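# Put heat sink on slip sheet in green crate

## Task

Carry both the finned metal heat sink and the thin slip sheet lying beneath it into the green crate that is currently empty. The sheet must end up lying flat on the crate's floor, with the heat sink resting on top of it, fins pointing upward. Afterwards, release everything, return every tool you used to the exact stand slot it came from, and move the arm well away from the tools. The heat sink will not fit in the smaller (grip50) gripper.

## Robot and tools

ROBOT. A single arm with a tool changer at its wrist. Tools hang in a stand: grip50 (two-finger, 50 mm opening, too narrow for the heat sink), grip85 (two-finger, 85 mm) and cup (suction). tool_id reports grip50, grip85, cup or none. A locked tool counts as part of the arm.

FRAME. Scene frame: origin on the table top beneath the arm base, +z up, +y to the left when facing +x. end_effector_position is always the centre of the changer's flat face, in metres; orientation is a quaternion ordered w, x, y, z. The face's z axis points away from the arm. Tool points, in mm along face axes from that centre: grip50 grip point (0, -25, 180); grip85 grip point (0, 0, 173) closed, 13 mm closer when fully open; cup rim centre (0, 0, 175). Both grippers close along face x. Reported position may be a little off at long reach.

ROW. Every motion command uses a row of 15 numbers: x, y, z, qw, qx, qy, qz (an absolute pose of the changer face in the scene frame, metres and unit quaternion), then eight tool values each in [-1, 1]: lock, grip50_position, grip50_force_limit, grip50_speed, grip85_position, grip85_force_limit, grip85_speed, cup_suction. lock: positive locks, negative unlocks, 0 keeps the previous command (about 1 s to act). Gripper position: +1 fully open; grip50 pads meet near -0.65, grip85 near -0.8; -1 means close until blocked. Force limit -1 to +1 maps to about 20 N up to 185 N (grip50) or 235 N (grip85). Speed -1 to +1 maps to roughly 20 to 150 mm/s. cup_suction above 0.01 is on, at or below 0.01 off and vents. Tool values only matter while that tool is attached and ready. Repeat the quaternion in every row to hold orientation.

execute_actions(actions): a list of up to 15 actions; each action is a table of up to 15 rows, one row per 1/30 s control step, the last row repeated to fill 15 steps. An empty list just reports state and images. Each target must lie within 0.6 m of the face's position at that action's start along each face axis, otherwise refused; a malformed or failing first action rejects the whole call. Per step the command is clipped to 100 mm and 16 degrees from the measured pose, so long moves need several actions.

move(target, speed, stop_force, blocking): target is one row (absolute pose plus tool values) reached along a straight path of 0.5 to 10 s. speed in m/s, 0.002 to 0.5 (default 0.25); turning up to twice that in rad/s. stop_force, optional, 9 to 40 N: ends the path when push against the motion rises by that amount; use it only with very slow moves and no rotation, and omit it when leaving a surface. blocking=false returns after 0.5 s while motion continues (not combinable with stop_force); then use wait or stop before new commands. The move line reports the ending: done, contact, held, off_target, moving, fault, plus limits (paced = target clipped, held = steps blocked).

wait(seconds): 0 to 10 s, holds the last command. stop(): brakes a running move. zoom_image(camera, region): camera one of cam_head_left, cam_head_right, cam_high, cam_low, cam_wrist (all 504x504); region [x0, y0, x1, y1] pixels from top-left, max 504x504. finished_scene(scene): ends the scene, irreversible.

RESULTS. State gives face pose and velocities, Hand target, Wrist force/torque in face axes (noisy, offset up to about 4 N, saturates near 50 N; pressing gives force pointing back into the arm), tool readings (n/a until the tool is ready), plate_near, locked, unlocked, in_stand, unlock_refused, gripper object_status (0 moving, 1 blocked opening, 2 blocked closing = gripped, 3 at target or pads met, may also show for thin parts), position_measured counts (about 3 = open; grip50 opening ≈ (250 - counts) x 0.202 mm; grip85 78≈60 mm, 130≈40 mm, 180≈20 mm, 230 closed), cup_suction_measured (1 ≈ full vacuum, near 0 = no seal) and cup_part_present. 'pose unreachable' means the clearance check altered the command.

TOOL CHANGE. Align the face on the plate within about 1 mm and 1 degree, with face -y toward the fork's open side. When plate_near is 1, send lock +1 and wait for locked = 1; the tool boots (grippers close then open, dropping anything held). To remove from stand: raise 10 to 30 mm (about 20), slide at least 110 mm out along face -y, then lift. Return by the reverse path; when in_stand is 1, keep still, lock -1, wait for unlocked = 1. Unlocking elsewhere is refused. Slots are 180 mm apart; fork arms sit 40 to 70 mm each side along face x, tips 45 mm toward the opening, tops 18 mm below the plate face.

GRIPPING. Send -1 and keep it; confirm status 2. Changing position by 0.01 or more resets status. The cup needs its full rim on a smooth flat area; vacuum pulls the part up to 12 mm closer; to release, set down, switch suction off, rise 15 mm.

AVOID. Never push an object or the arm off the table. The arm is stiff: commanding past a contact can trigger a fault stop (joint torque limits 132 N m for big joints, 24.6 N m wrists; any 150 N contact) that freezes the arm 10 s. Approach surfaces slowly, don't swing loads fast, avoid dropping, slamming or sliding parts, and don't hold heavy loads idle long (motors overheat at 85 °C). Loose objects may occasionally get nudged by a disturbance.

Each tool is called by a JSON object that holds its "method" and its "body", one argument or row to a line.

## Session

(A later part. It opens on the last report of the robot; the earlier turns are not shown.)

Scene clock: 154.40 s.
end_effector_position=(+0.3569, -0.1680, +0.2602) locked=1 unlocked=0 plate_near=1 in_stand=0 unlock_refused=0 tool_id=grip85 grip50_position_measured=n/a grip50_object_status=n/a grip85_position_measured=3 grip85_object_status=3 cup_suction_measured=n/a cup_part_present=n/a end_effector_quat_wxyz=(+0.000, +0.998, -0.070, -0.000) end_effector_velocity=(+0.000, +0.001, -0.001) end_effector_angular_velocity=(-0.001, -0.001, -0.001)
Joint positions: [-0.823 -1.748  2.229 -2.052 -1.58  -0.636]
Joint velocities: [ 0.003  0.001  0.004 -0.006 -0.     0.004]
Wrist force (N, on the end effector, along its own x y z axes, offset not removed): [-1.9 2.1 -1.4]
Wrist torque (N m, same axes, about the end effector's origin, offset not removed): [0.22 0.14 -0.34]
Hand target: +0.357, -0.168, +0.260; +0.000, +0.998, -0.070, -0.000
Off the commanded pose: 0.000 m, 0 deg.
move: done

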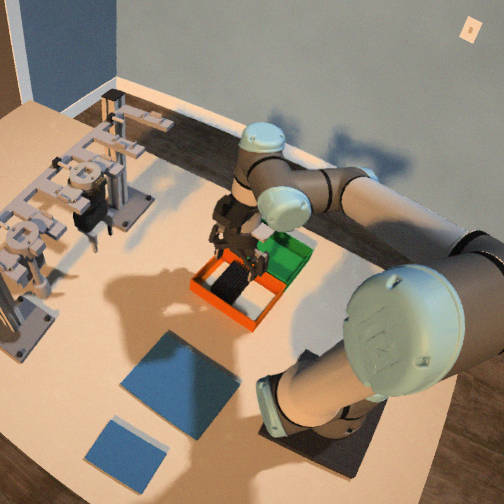

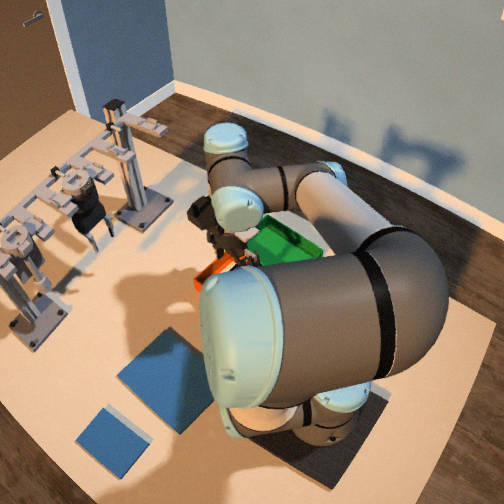

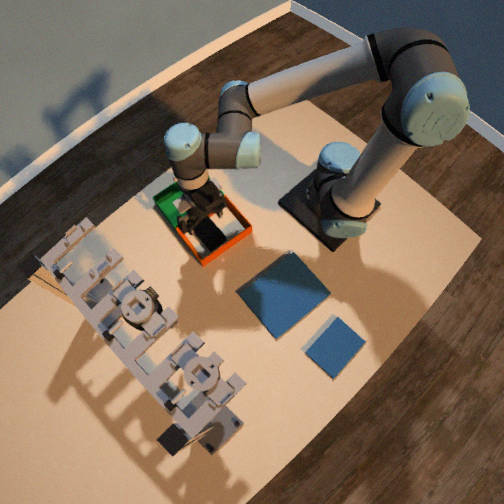

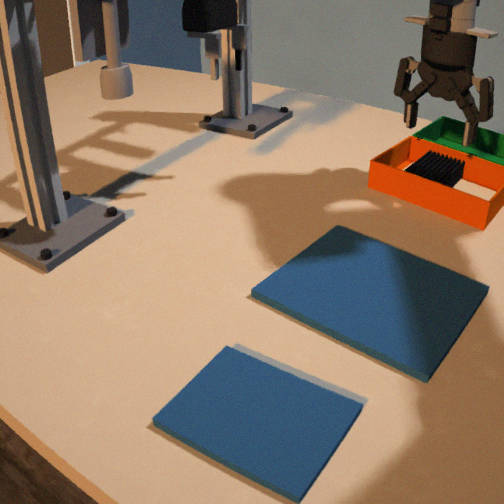

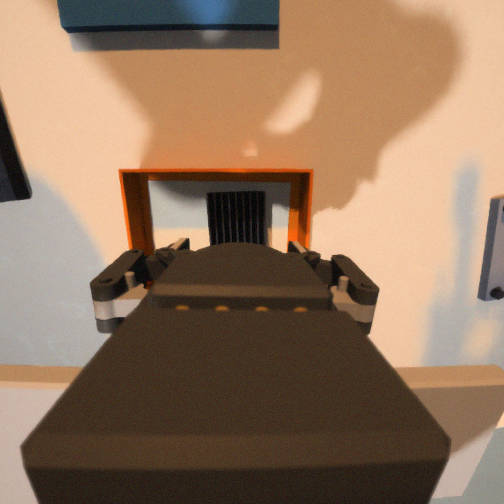

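{"method": "move", "body": {
  "target": [0.357,-0.168,0.225,0,0.9976,-0.0698,0,0,1,0,0,0.7,0,0,0],
  "speed": 0.05
}}

{"method": "zoom_image", "body": {
  "camera": "cam_low",
  "region": [344,40,504,240]
}}

{"method": "zoom_image", "body": {
  "camera": "cam_head_left",
  "region": [170,190,330,340]
}}

Scene clock: 162.03 s.
end_effector_position=(+0.3569, -0.1679, +0.2252) locked=1 unlocked=0 plate_near=1 in_stand=0 unlock_refused=0 tool_id=grip85 grip50_position_measured=n/a grip50_object_status=n/a grip85_position_measured=41 grip85_object_status=3 cup_suction_measured=n/a cup_part_present=n/a end_effector_quat_wxyz=(-0.000, +0.998, -0.070, -0.000) end_effector_velocity=(-0.000, -0.000, -0.002) end_effector_angular_velocity=(-0.000, +0.000, -0.001)
Joint positions: [-0.824 -1.694  2.289 -2.166 -1.58  -0.636]
Joint velocities: [-0.     0.003  0.003 -0.006 -0.001  0.001]
Wrist force (N, on the end effector, along its own x y z axes, offset not removed): [-1.6 -0.6 -2.9]
Wrist torque (N m, same axes, about the end effector's origin, offset not removed): [-0.05 0.05 -0.24]
Hand target: +0.357, -0.168, +0.225; -0.000, +0.998, -0.070, -0.000
Off the commanded pose: 0.000 m, 0 deg.
move: done

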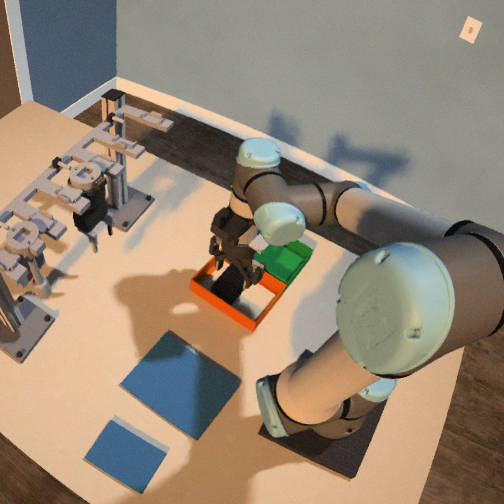

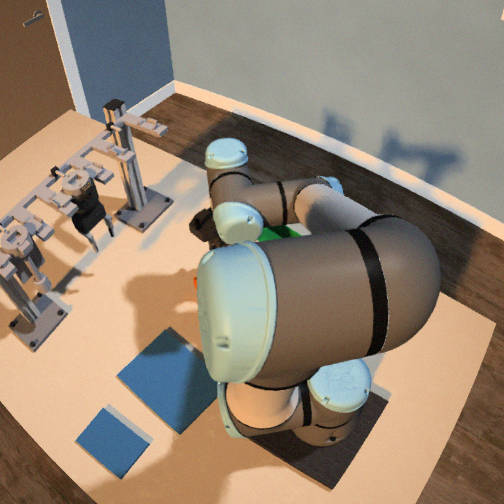

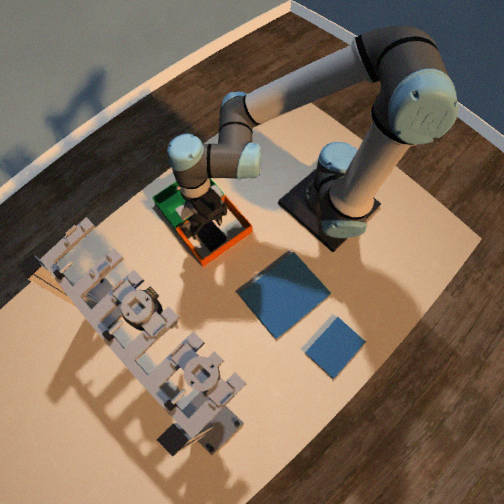

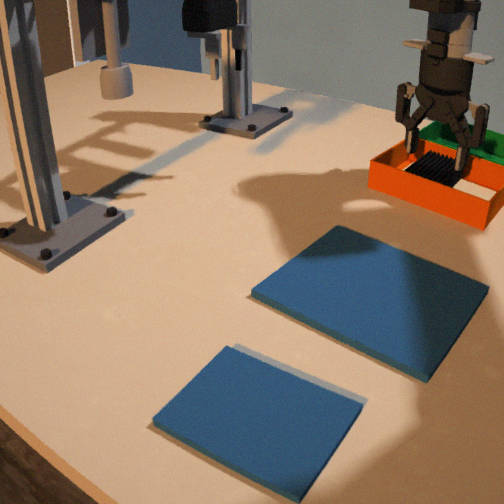

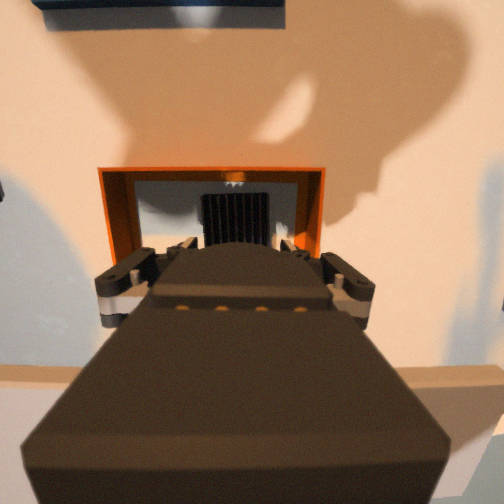

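Region (344, 40, 504, 240) of cam_low's 504x504 image, scaled by 2.520, with more detail than that image has; it fills the left 403 columns of this view, and the rest is white.

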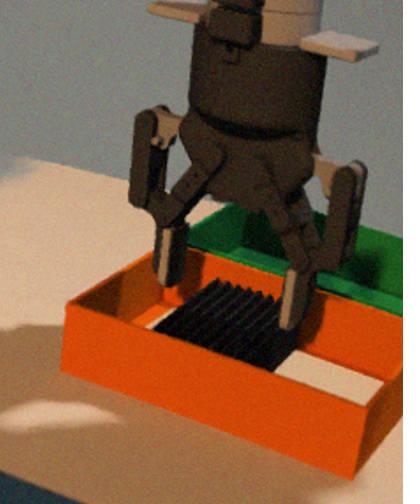

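Region (170, 190, 330, 340) of cam_head_left's 504x504 image, scaled by 3.150, with more detail than that image has; it fills the top 472 rows of this view, and the rest is white.

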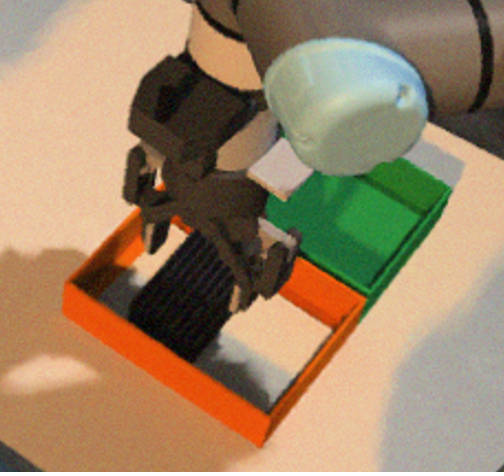

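{"method": "move", "body": {
  "target": [0.3555,-0.167,0.197,0,0.9976,-0.0698,0,0,1,0,0,0.7,0,0,0],
  "speed": 0.01,
  "stop_force": 10
}}

{"method": "zoom_image", "body": {
  "camera": "cam_low",
  "region": [344,40,504,240]
}}

{"method": "zoom_image", "body": {
  "camera": "cam_head_left",
  "region": [170,190,330,340]
}}

Scene clock: 170.57 s.
end_effector_position=(+0.3555, -0.1670, +0.1972) locked=1 unlocked=0 plate_near=1 in_stand=0 unlock_refused=0 tool_id=grip85 grip50_position_measured=n/a grip50_object_status=n/a grip85_position_measured=41 grip85_object_status=3 cup_suction_measured=n/a cup_part_present=n/a end_effector_quat_wxyz=(-0.000, +0.998, -0.070, -0.000) end_effector_velocity=(-0.000, +0.000, -0.002) end_effector_angular_velocity=(+0.000, +0.000, +0.001)
Joint positions: [-0.825 -1.645  2.336 -2.261 -1.58  -0.638]
Joint velocities: [-0.     0.004  0.003 -0.007 -0.    -0.001]
Wrist force (N, on the end effector, along its own x y z axes, offset not removed): [-1.0 0.1 -5.0]
Wrist torque (N m, same axes, about the end effector's origin, offset not removed): [0.11 0.06 -0.11]
Hand target: +0.355, -0.167, +0.197; -0.000, +0.998, -0.070, -0.000
Off the commanded pose: 0.000 m, 0 deg.
move: done

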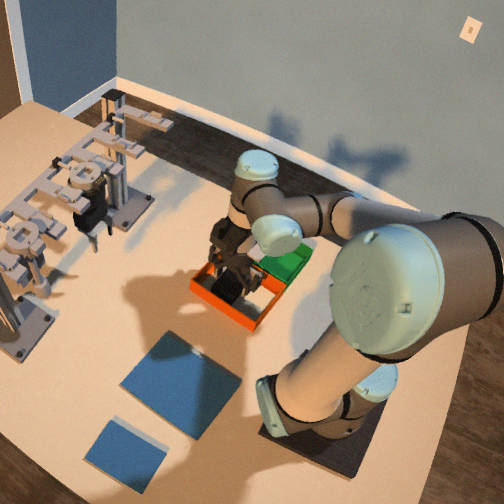

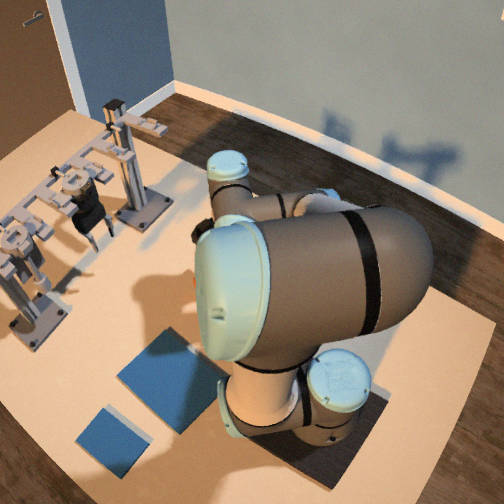

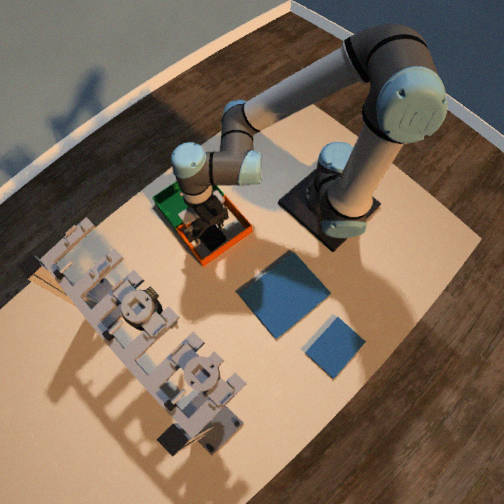

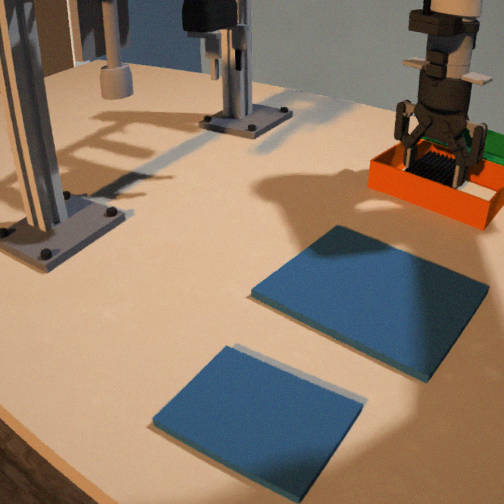

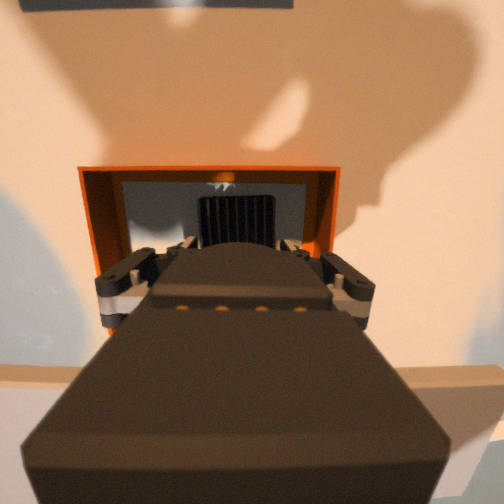

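Region (344, 40, 504, 240) of cam_low's 504x504 image, scaled by 2.520, with more detail than that image has; it fills the left 403 columns of this view, and the rest is white.

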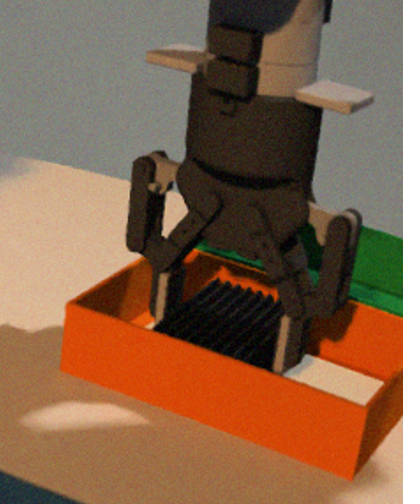

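Region (170, 190, 330, 340) of cam_head_left's 504x504 image, scaled by 3.150, with more detail than that image has; it fills the top 472 rows of this view, and the rest is white.

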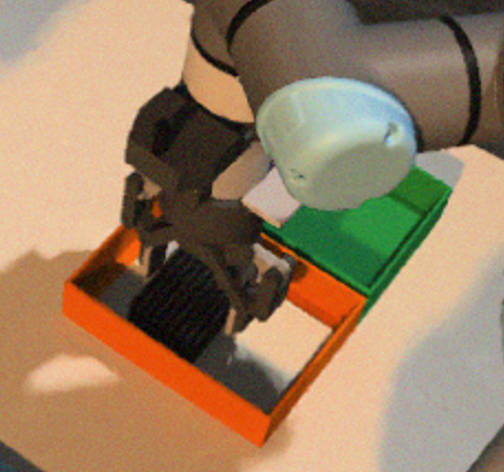

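{"method": "move", "body": {
  "target": [0.3555,-0.167,0.192,0,0.9976,-0.0698,0,0,1,0,0,0.7,0,0,0],
  "speed": 0.004,
  "stop_force": 10
}}

{"method": "move", "body": {
  "target": [0.3555,-0.167,0.192,0,0.9976,-0.0698,0,0,1,0,0,-1,-0.3,-0.6,0],
  "speed": 0.004
}}

Scene clock: 176.10 s.
end_effector_position=(+0.3555, -0.1670, +0.1921) locked=1 unlocked=0 plate_near=1 in_stand=0 unlock_refused=0 tool_id=grip85 grip50_position_measured=n/a grip50_object_status=n/a grip85_position_measured=41 grip85_object_status=3 cup_suction_measured=n/a cup_part_present=n/a end_effector_quat_wxyz=(-0.000, +0.998, -0.070, -0.000) end_effector_velocity=(-0.000, -0.000, -0.001) end_effector_angular_velocity=(+0.000, +0.000, -0.000)
Joint positions: [-0.825 -1.634  2.343 -2.28  -1.58  -0.638]
Joint velocities: [-0.     0.002  0.001 -0.003 -0.     0.   ]
Wrist force (N, on the end effector, along its own x y z axes, offset not removed): [-0.5 -0.7 -1.6]
Wrist torque (N m, same axes, about the end effector's origin, offset not removed): [0.09 0.11 -0.24]
Hand target: +0.355, -0.167, +0.192; -0.000, +0.998, -0.070, -0.000
Off the commanded pose: 0.000 m, 0 deg.
move: done

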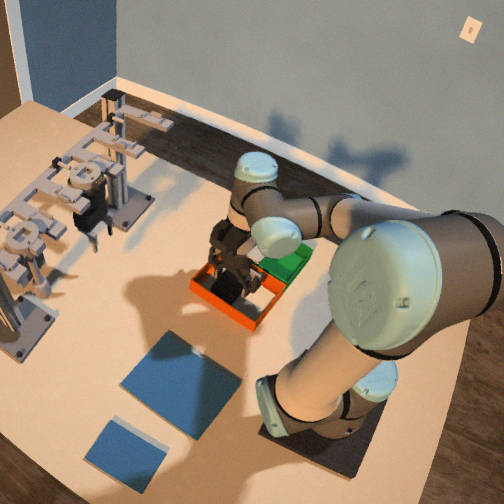

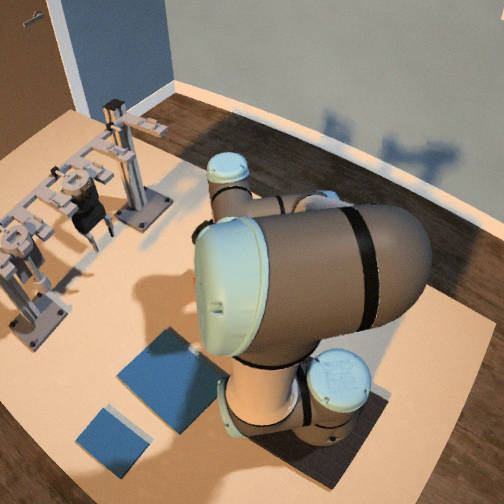

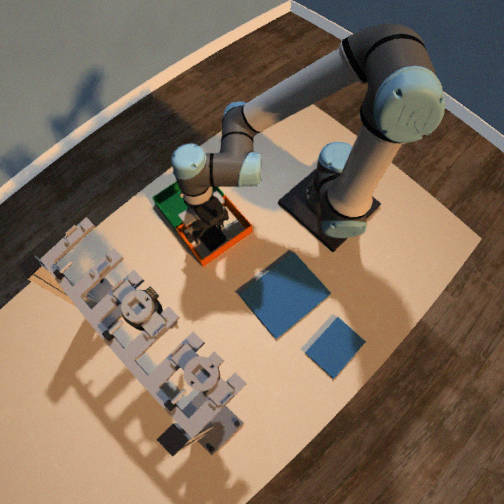

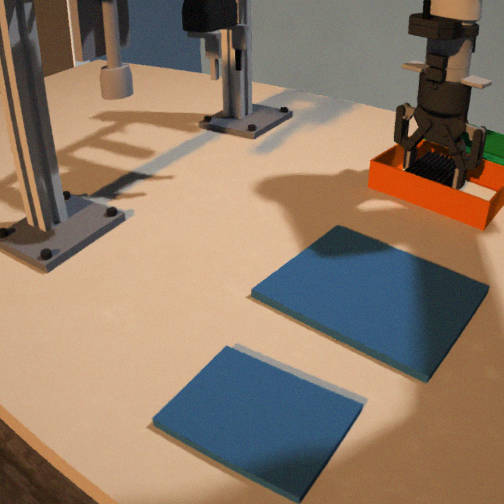

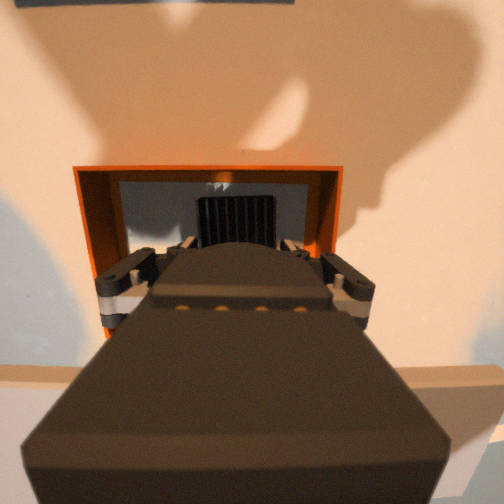

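Scene clock: 176.80 s.
end_effector_position=(+0.3555, -0.1670, +0.1921) locked=1 unlocked=0 plate_near=1 in_stand=0 unlock_refused=0 tool_id=grip85 grip50_position_measured=n/a grip50_object_status=n/a grip85_position_measured=78 grip85_object_status=2 cup_suction_measured=n/a cup_part_present=n/a end_effector_quat_wxyz=(+0.000, +0.998, -0.070, +0.000) end_effector_velocity=(+0.000, +0.000, -0.000) end_effector_angular_velocity=(+0.001, -0.000, +0.000)
Joint positions: [-0.825 -1.634  2.343 -2.28  -1.58  -0.638]
Joint velocities: [-0.     0.001 -0.     0.     0.001 -0.   ]
Wrist force (N, on the end effector, along its own x y z axes, offset not removed): [-11.4 -6.0 -50.0]
Wrist torque (N m, same axes, about the end effector's origin, offset not removed): [1.42 -2.10 -0.48]
Hand target: +0.355, -0.167, +0.192; -0.000, +0.998, -0.070, -0.000
Off the commanded pose: 0.000 m, 0 deg.
move: done

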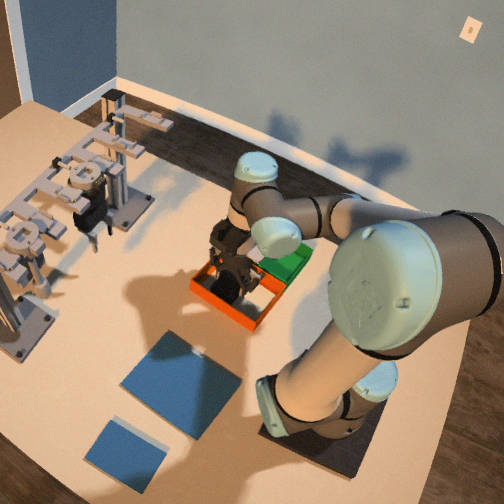

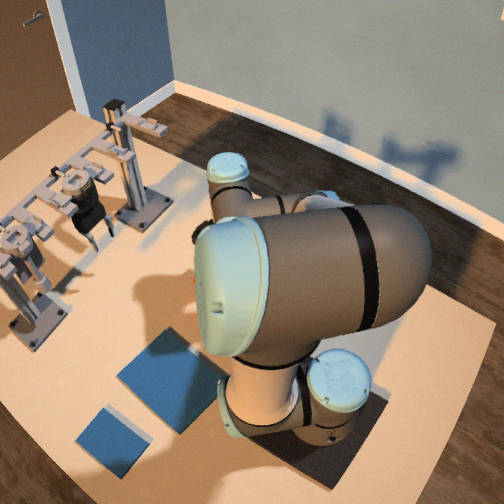

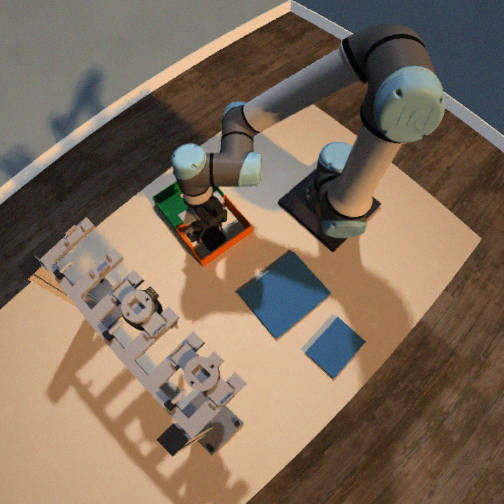

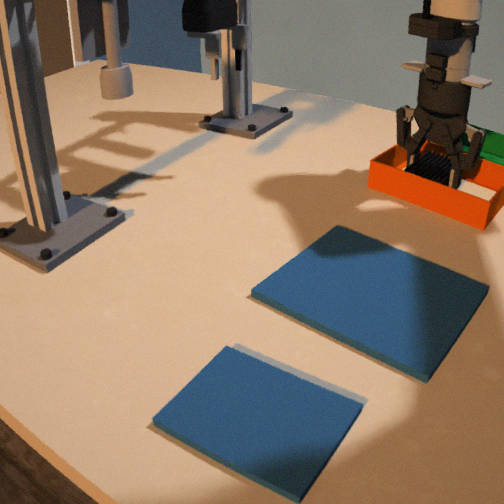

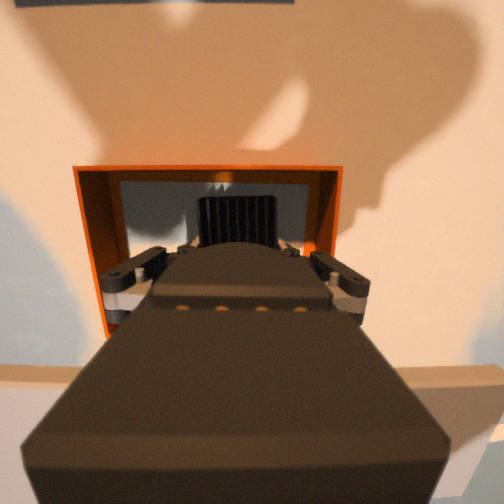

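{"method": "move", "body": {
  "target": [0.3555,-0.167,0.27,0,0.9976,-0.0698,0,0,1,0,0,-1,-0.3,-0.6,0],
  "speed": 0.05
}}

{"method": "move", "body": {
  "target": [0.50,-0.06,0.26,0,0.9976,-0.0698,0,0,1,0,0,-1,-0.3,-0.6,0],
  "speed": 0.15
}}

{"method": "move", "body": {
  "target": [0.50,-0.06,0.197,0,0.9976,-0.0698,0,0,1,0,0,-1,-0.3,-0.6,0],
  "speed": 0.05
}}

{"method": "move", "body": {
  "target": [0.50,-0.06,0.175,0,0.9976,-0.0698,0,0,1,0,0,-1,-0.3,-0.6,0],
  "speed": 0.004,
  "stop_force": 10
}}

Scene clock: 194.20 s.
end_effector_position=(+0.3556, -0.1671, +0.2698) locked=1 unlocked=0 plate_near=1 in_stand=0 unlock_refused=0 tool_id=grip85 grip50_position_measured=n/a grip50_object_status=n/a grip85_position_measured=78 grip85_object_status=2 cup_suction_measured=n/a cup_part_present=n/a end_effector_quat_wxyz=(+0.000, +0.998, -0.070, +0.000) end_effector_velocity=(+0.000, -0.000, +0.002) end_effector_angular_velocity=(+0.000, -0.000, +0.000)
Joint positions: [-0.823 -1.765  2.215 -2.021 -1.58  -0.636]
Joint velocities: [ 0.    -0.002 -0.003  0.005  0.    -0.   ]
Wrist force (N, on the end effector, along its own x y z axes, offset not removed): [0.0 -0.7 -0.5]
Wrist torque (N m, same axes, about the end effector's origin, offset not removed): [0.13 -0.02 -0.32]
Hand target: +0.356, -0.167, +0.270; +0.000, +0.998, -0.070, +0.000
Off the commanded pose: 0.000 m, 0 deg.
move: done

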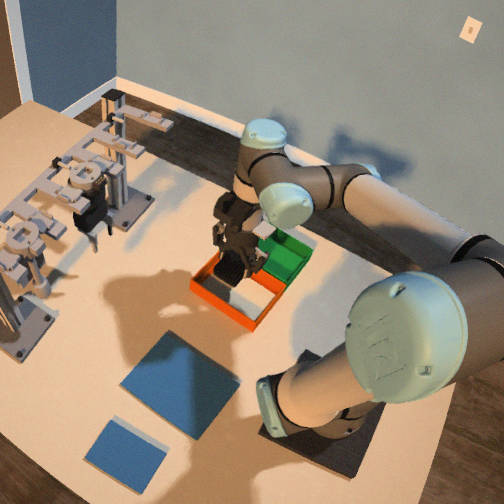

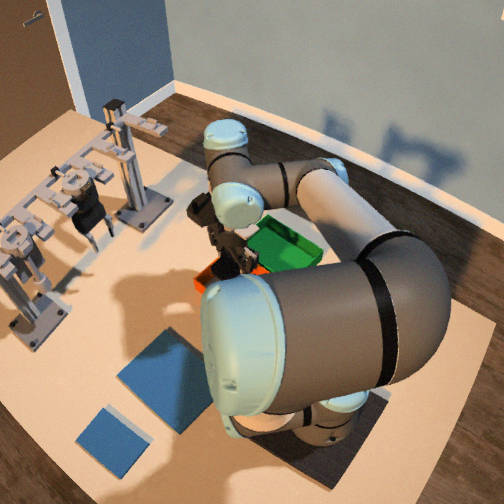

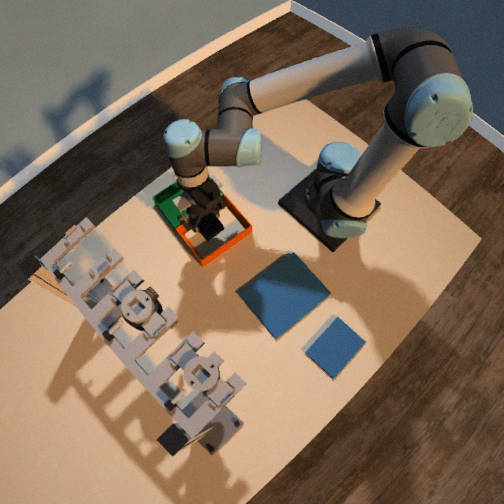

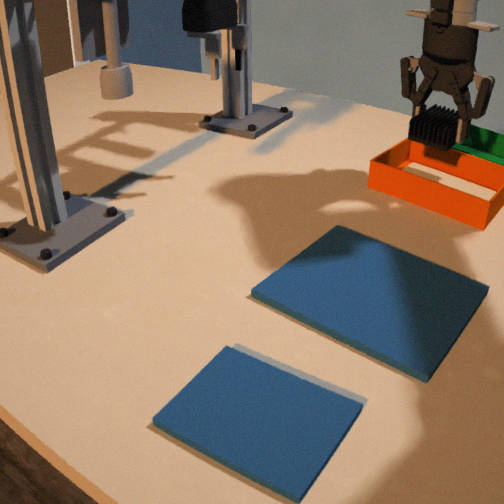

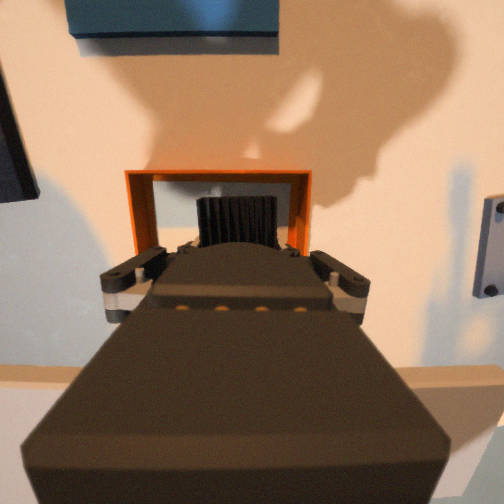

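Scene clock: 195.93 s.
end_effector_position=(+0.4998, -0.0602, +0.2599) locked=1 unlocked=0 plate_near=1 in_stand=0 unlock_refused=0 tool_id=grip85 grip50_position_measured=n/a grip50_object_status=n/a grip85_position_measured=78 grip85_object_status=2 cup_suction_measured=n/a cup_part_present=n/a end_effector_quat_wxyz=(+0.000, +0.998, -0.070, -0.000) end_effector_velocity=(+0.002, +0.001, -0.000) end_effector_angular_velocity=(+0.001, +0.000, -0.000)
Joint positions: [-0.429 -1.468  1.966 -2.065 -1.58  -0.241]
Joint velocities: [ 0.003  0.004 -0.004  0.001  0.001  0.003]
Wrist force (N, on the end effector, along its own x y z axes, offset not removed): [1.9 -3.8 -3.5]
Wrist torque (N m, same axes, about the end effector's origin, offset not removed): [-0.07 -0.07 -0.15]
Hand target: +0.500, -0.060, +0.260; +0.000, +0.998, -0.070, -0.000
Off the commanded pose: 0.000 m, 0 deg.
move: done

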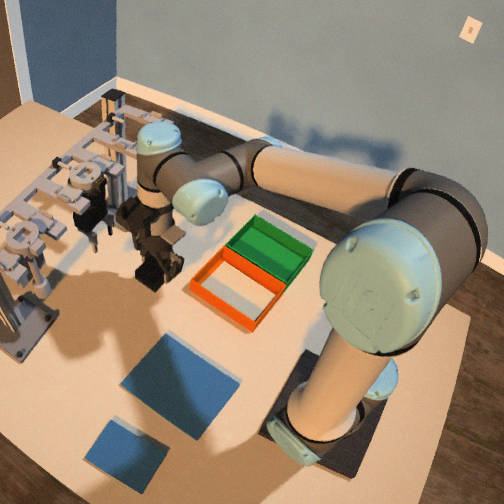

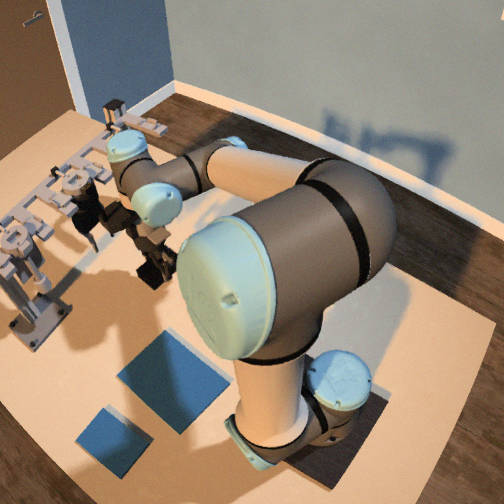

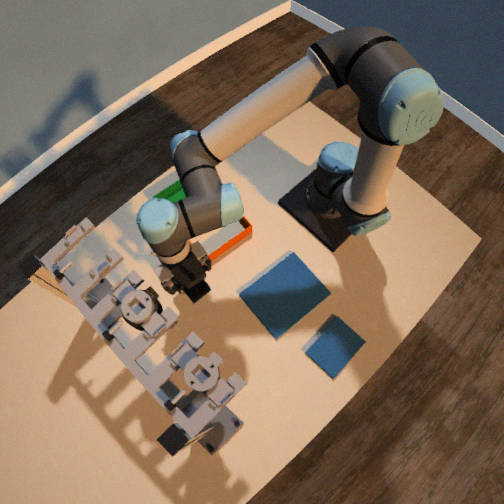

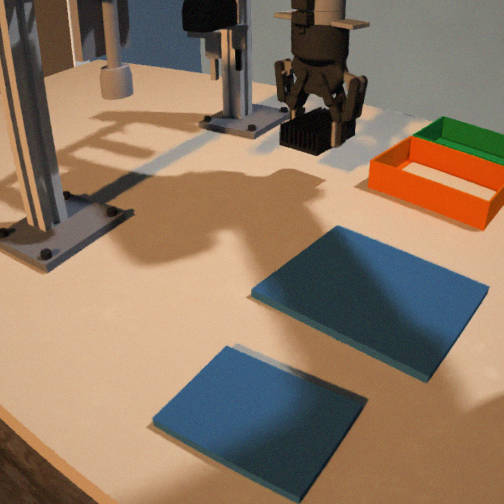

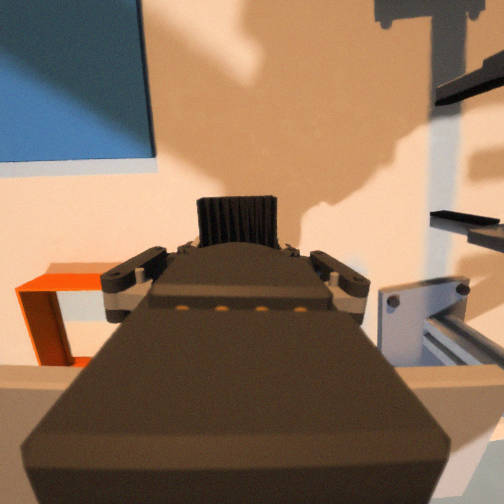

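Scene clock: 197.60 s.
end_effector_position=(+0.4999, -0.0600, +0.1972) locked=1 unlocked=0 plate_near=1 in_stand=0 unlock_refused=0 tool_id=grip85 grip50_position_measured=n/a grip50_object_status=n/a grip85_position_measured=78 grip85_object_status=2 cup_suction_measured=n/a cup_part_present=n/a end_effector_quat_wxyz=(-0.000, +0.998, -0.070, -0.000) end_effector_velocity=(+0.000, -0.000, -0.002) end_effector_angular_velocity=(+0.000, +0.000, -0.000)
Joint positions: [-0.43  -1.379  2.052 -2.24  -1.579 -0.242]
Joint velocities: [ 0.     0.003  0.002 -0.004 -0.     0.   ]
Wrist force (N, on the end effector, along its own x y z axes, offset not removed): [1.3 2.7 1.2]
Wrist torque (N m, same axes, about the end effector's origin, offset not removed): [0.16 -0.08 -0.22]
Hand target: +0.500, -0.060, +0.197; -0.000, +0.998, -0.070, -0.000
Off the commanded pose: 0.000 m, 0 deg.
move: done

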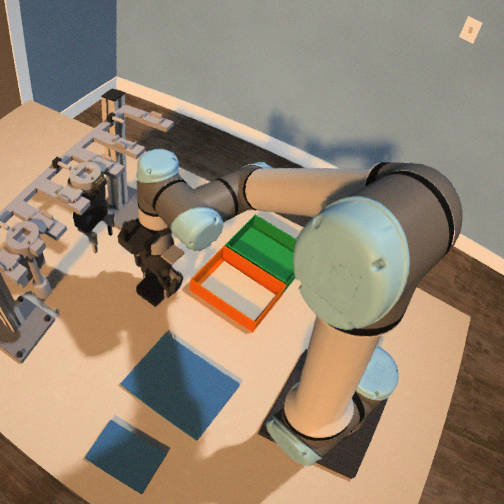

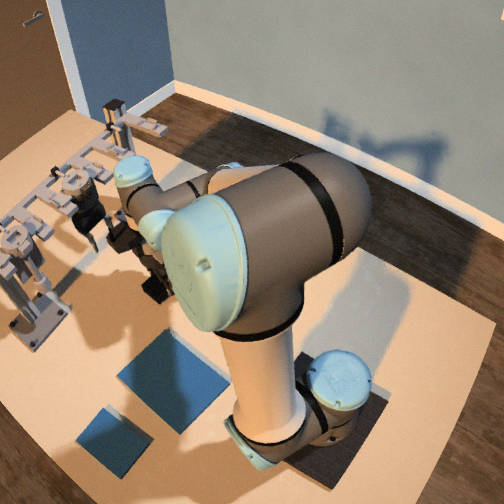

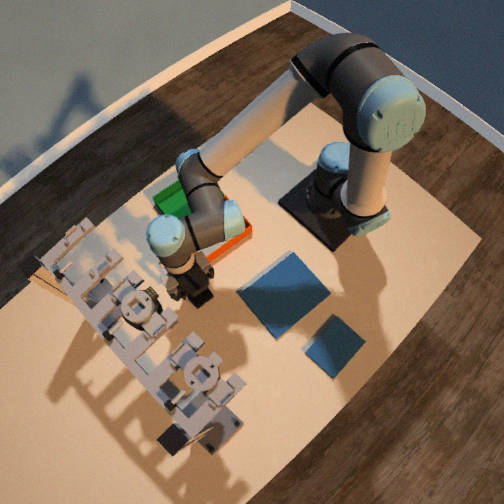

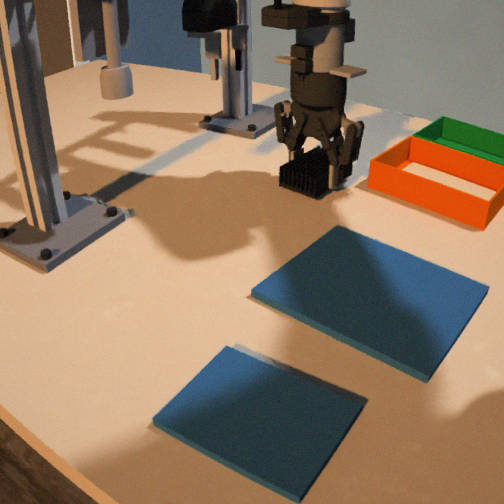

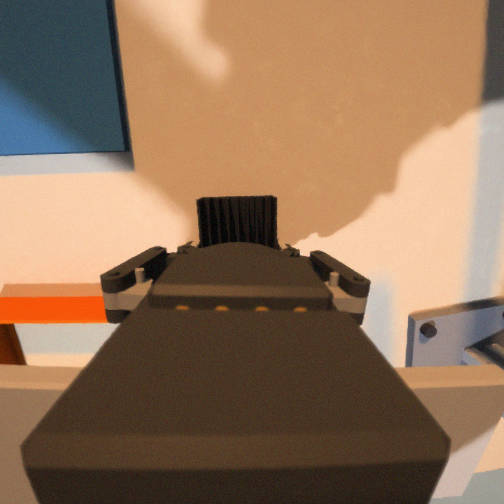

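Scene clock: 200.43 s.
end_effector_position=(+0.4999, -0.0600, +0.1873) locked=1 unlocked=0 plate_near=1 in_stand=0 unlock_refused=0 tool_id=grip85 grip50_position_measured=n/a grip50_object_status=n/a grip85_position_measured=78 grip85_object_status=2 cup_suction_measured=n/a cup_part_present=n/a end_effector_quat_wxyz=(+0.000, +0.998, -0.070, +0.000) end_effector_velocity=(-0.000, +0.000, +0.001) end_effector_angular_velocity=(+0.001, +0.001, +0.000)
Joint positions: [-0.43  -1.362  2.063 -2.269 -1.579 -0.242]
Joint velocities: [ 0.    -0.002 -0.002  0.005  0.    -0.   ]
Wrist force (N, on the end effector, along its own x y z axes, offset not removed): [-6.3 1.7 -28.9]
Wrist torque (N m, same axes, about the end effector's origin, offset not removed): [0.50 -1.14 -0.14]
Hand target: +0.500, -0.060, +0.188; +0.000, +0.998, -0.070, +0.000
Off the commanded pose: 0.012 m, 0 deg.
move: contact

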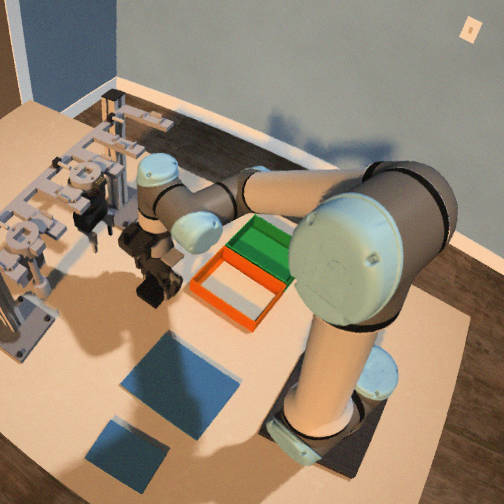

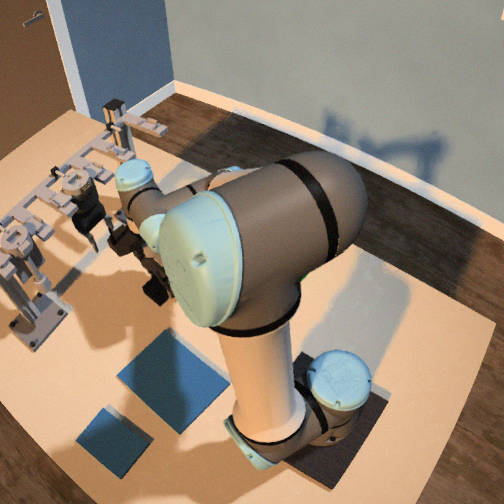

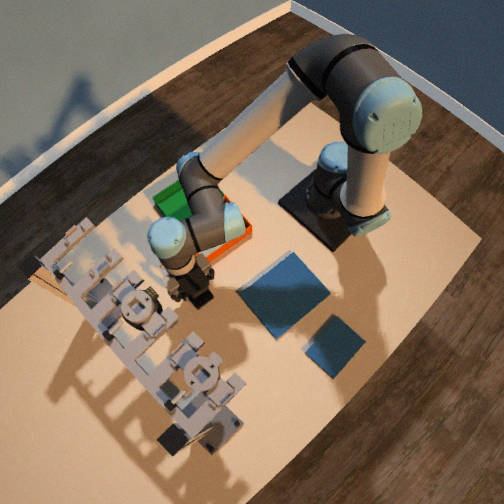

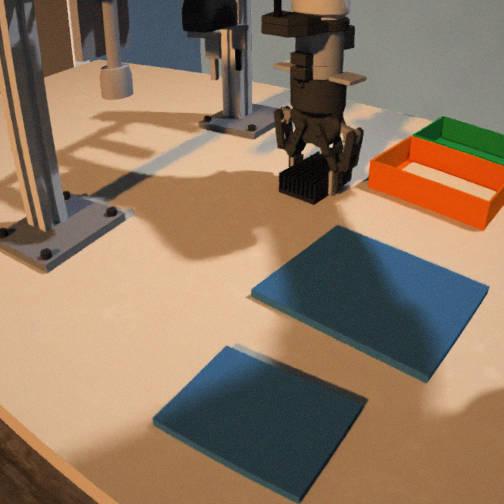

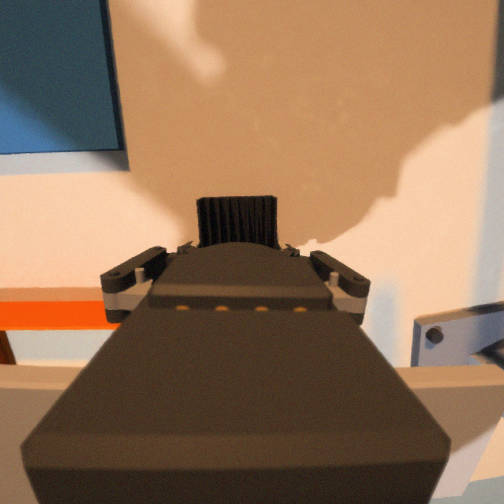

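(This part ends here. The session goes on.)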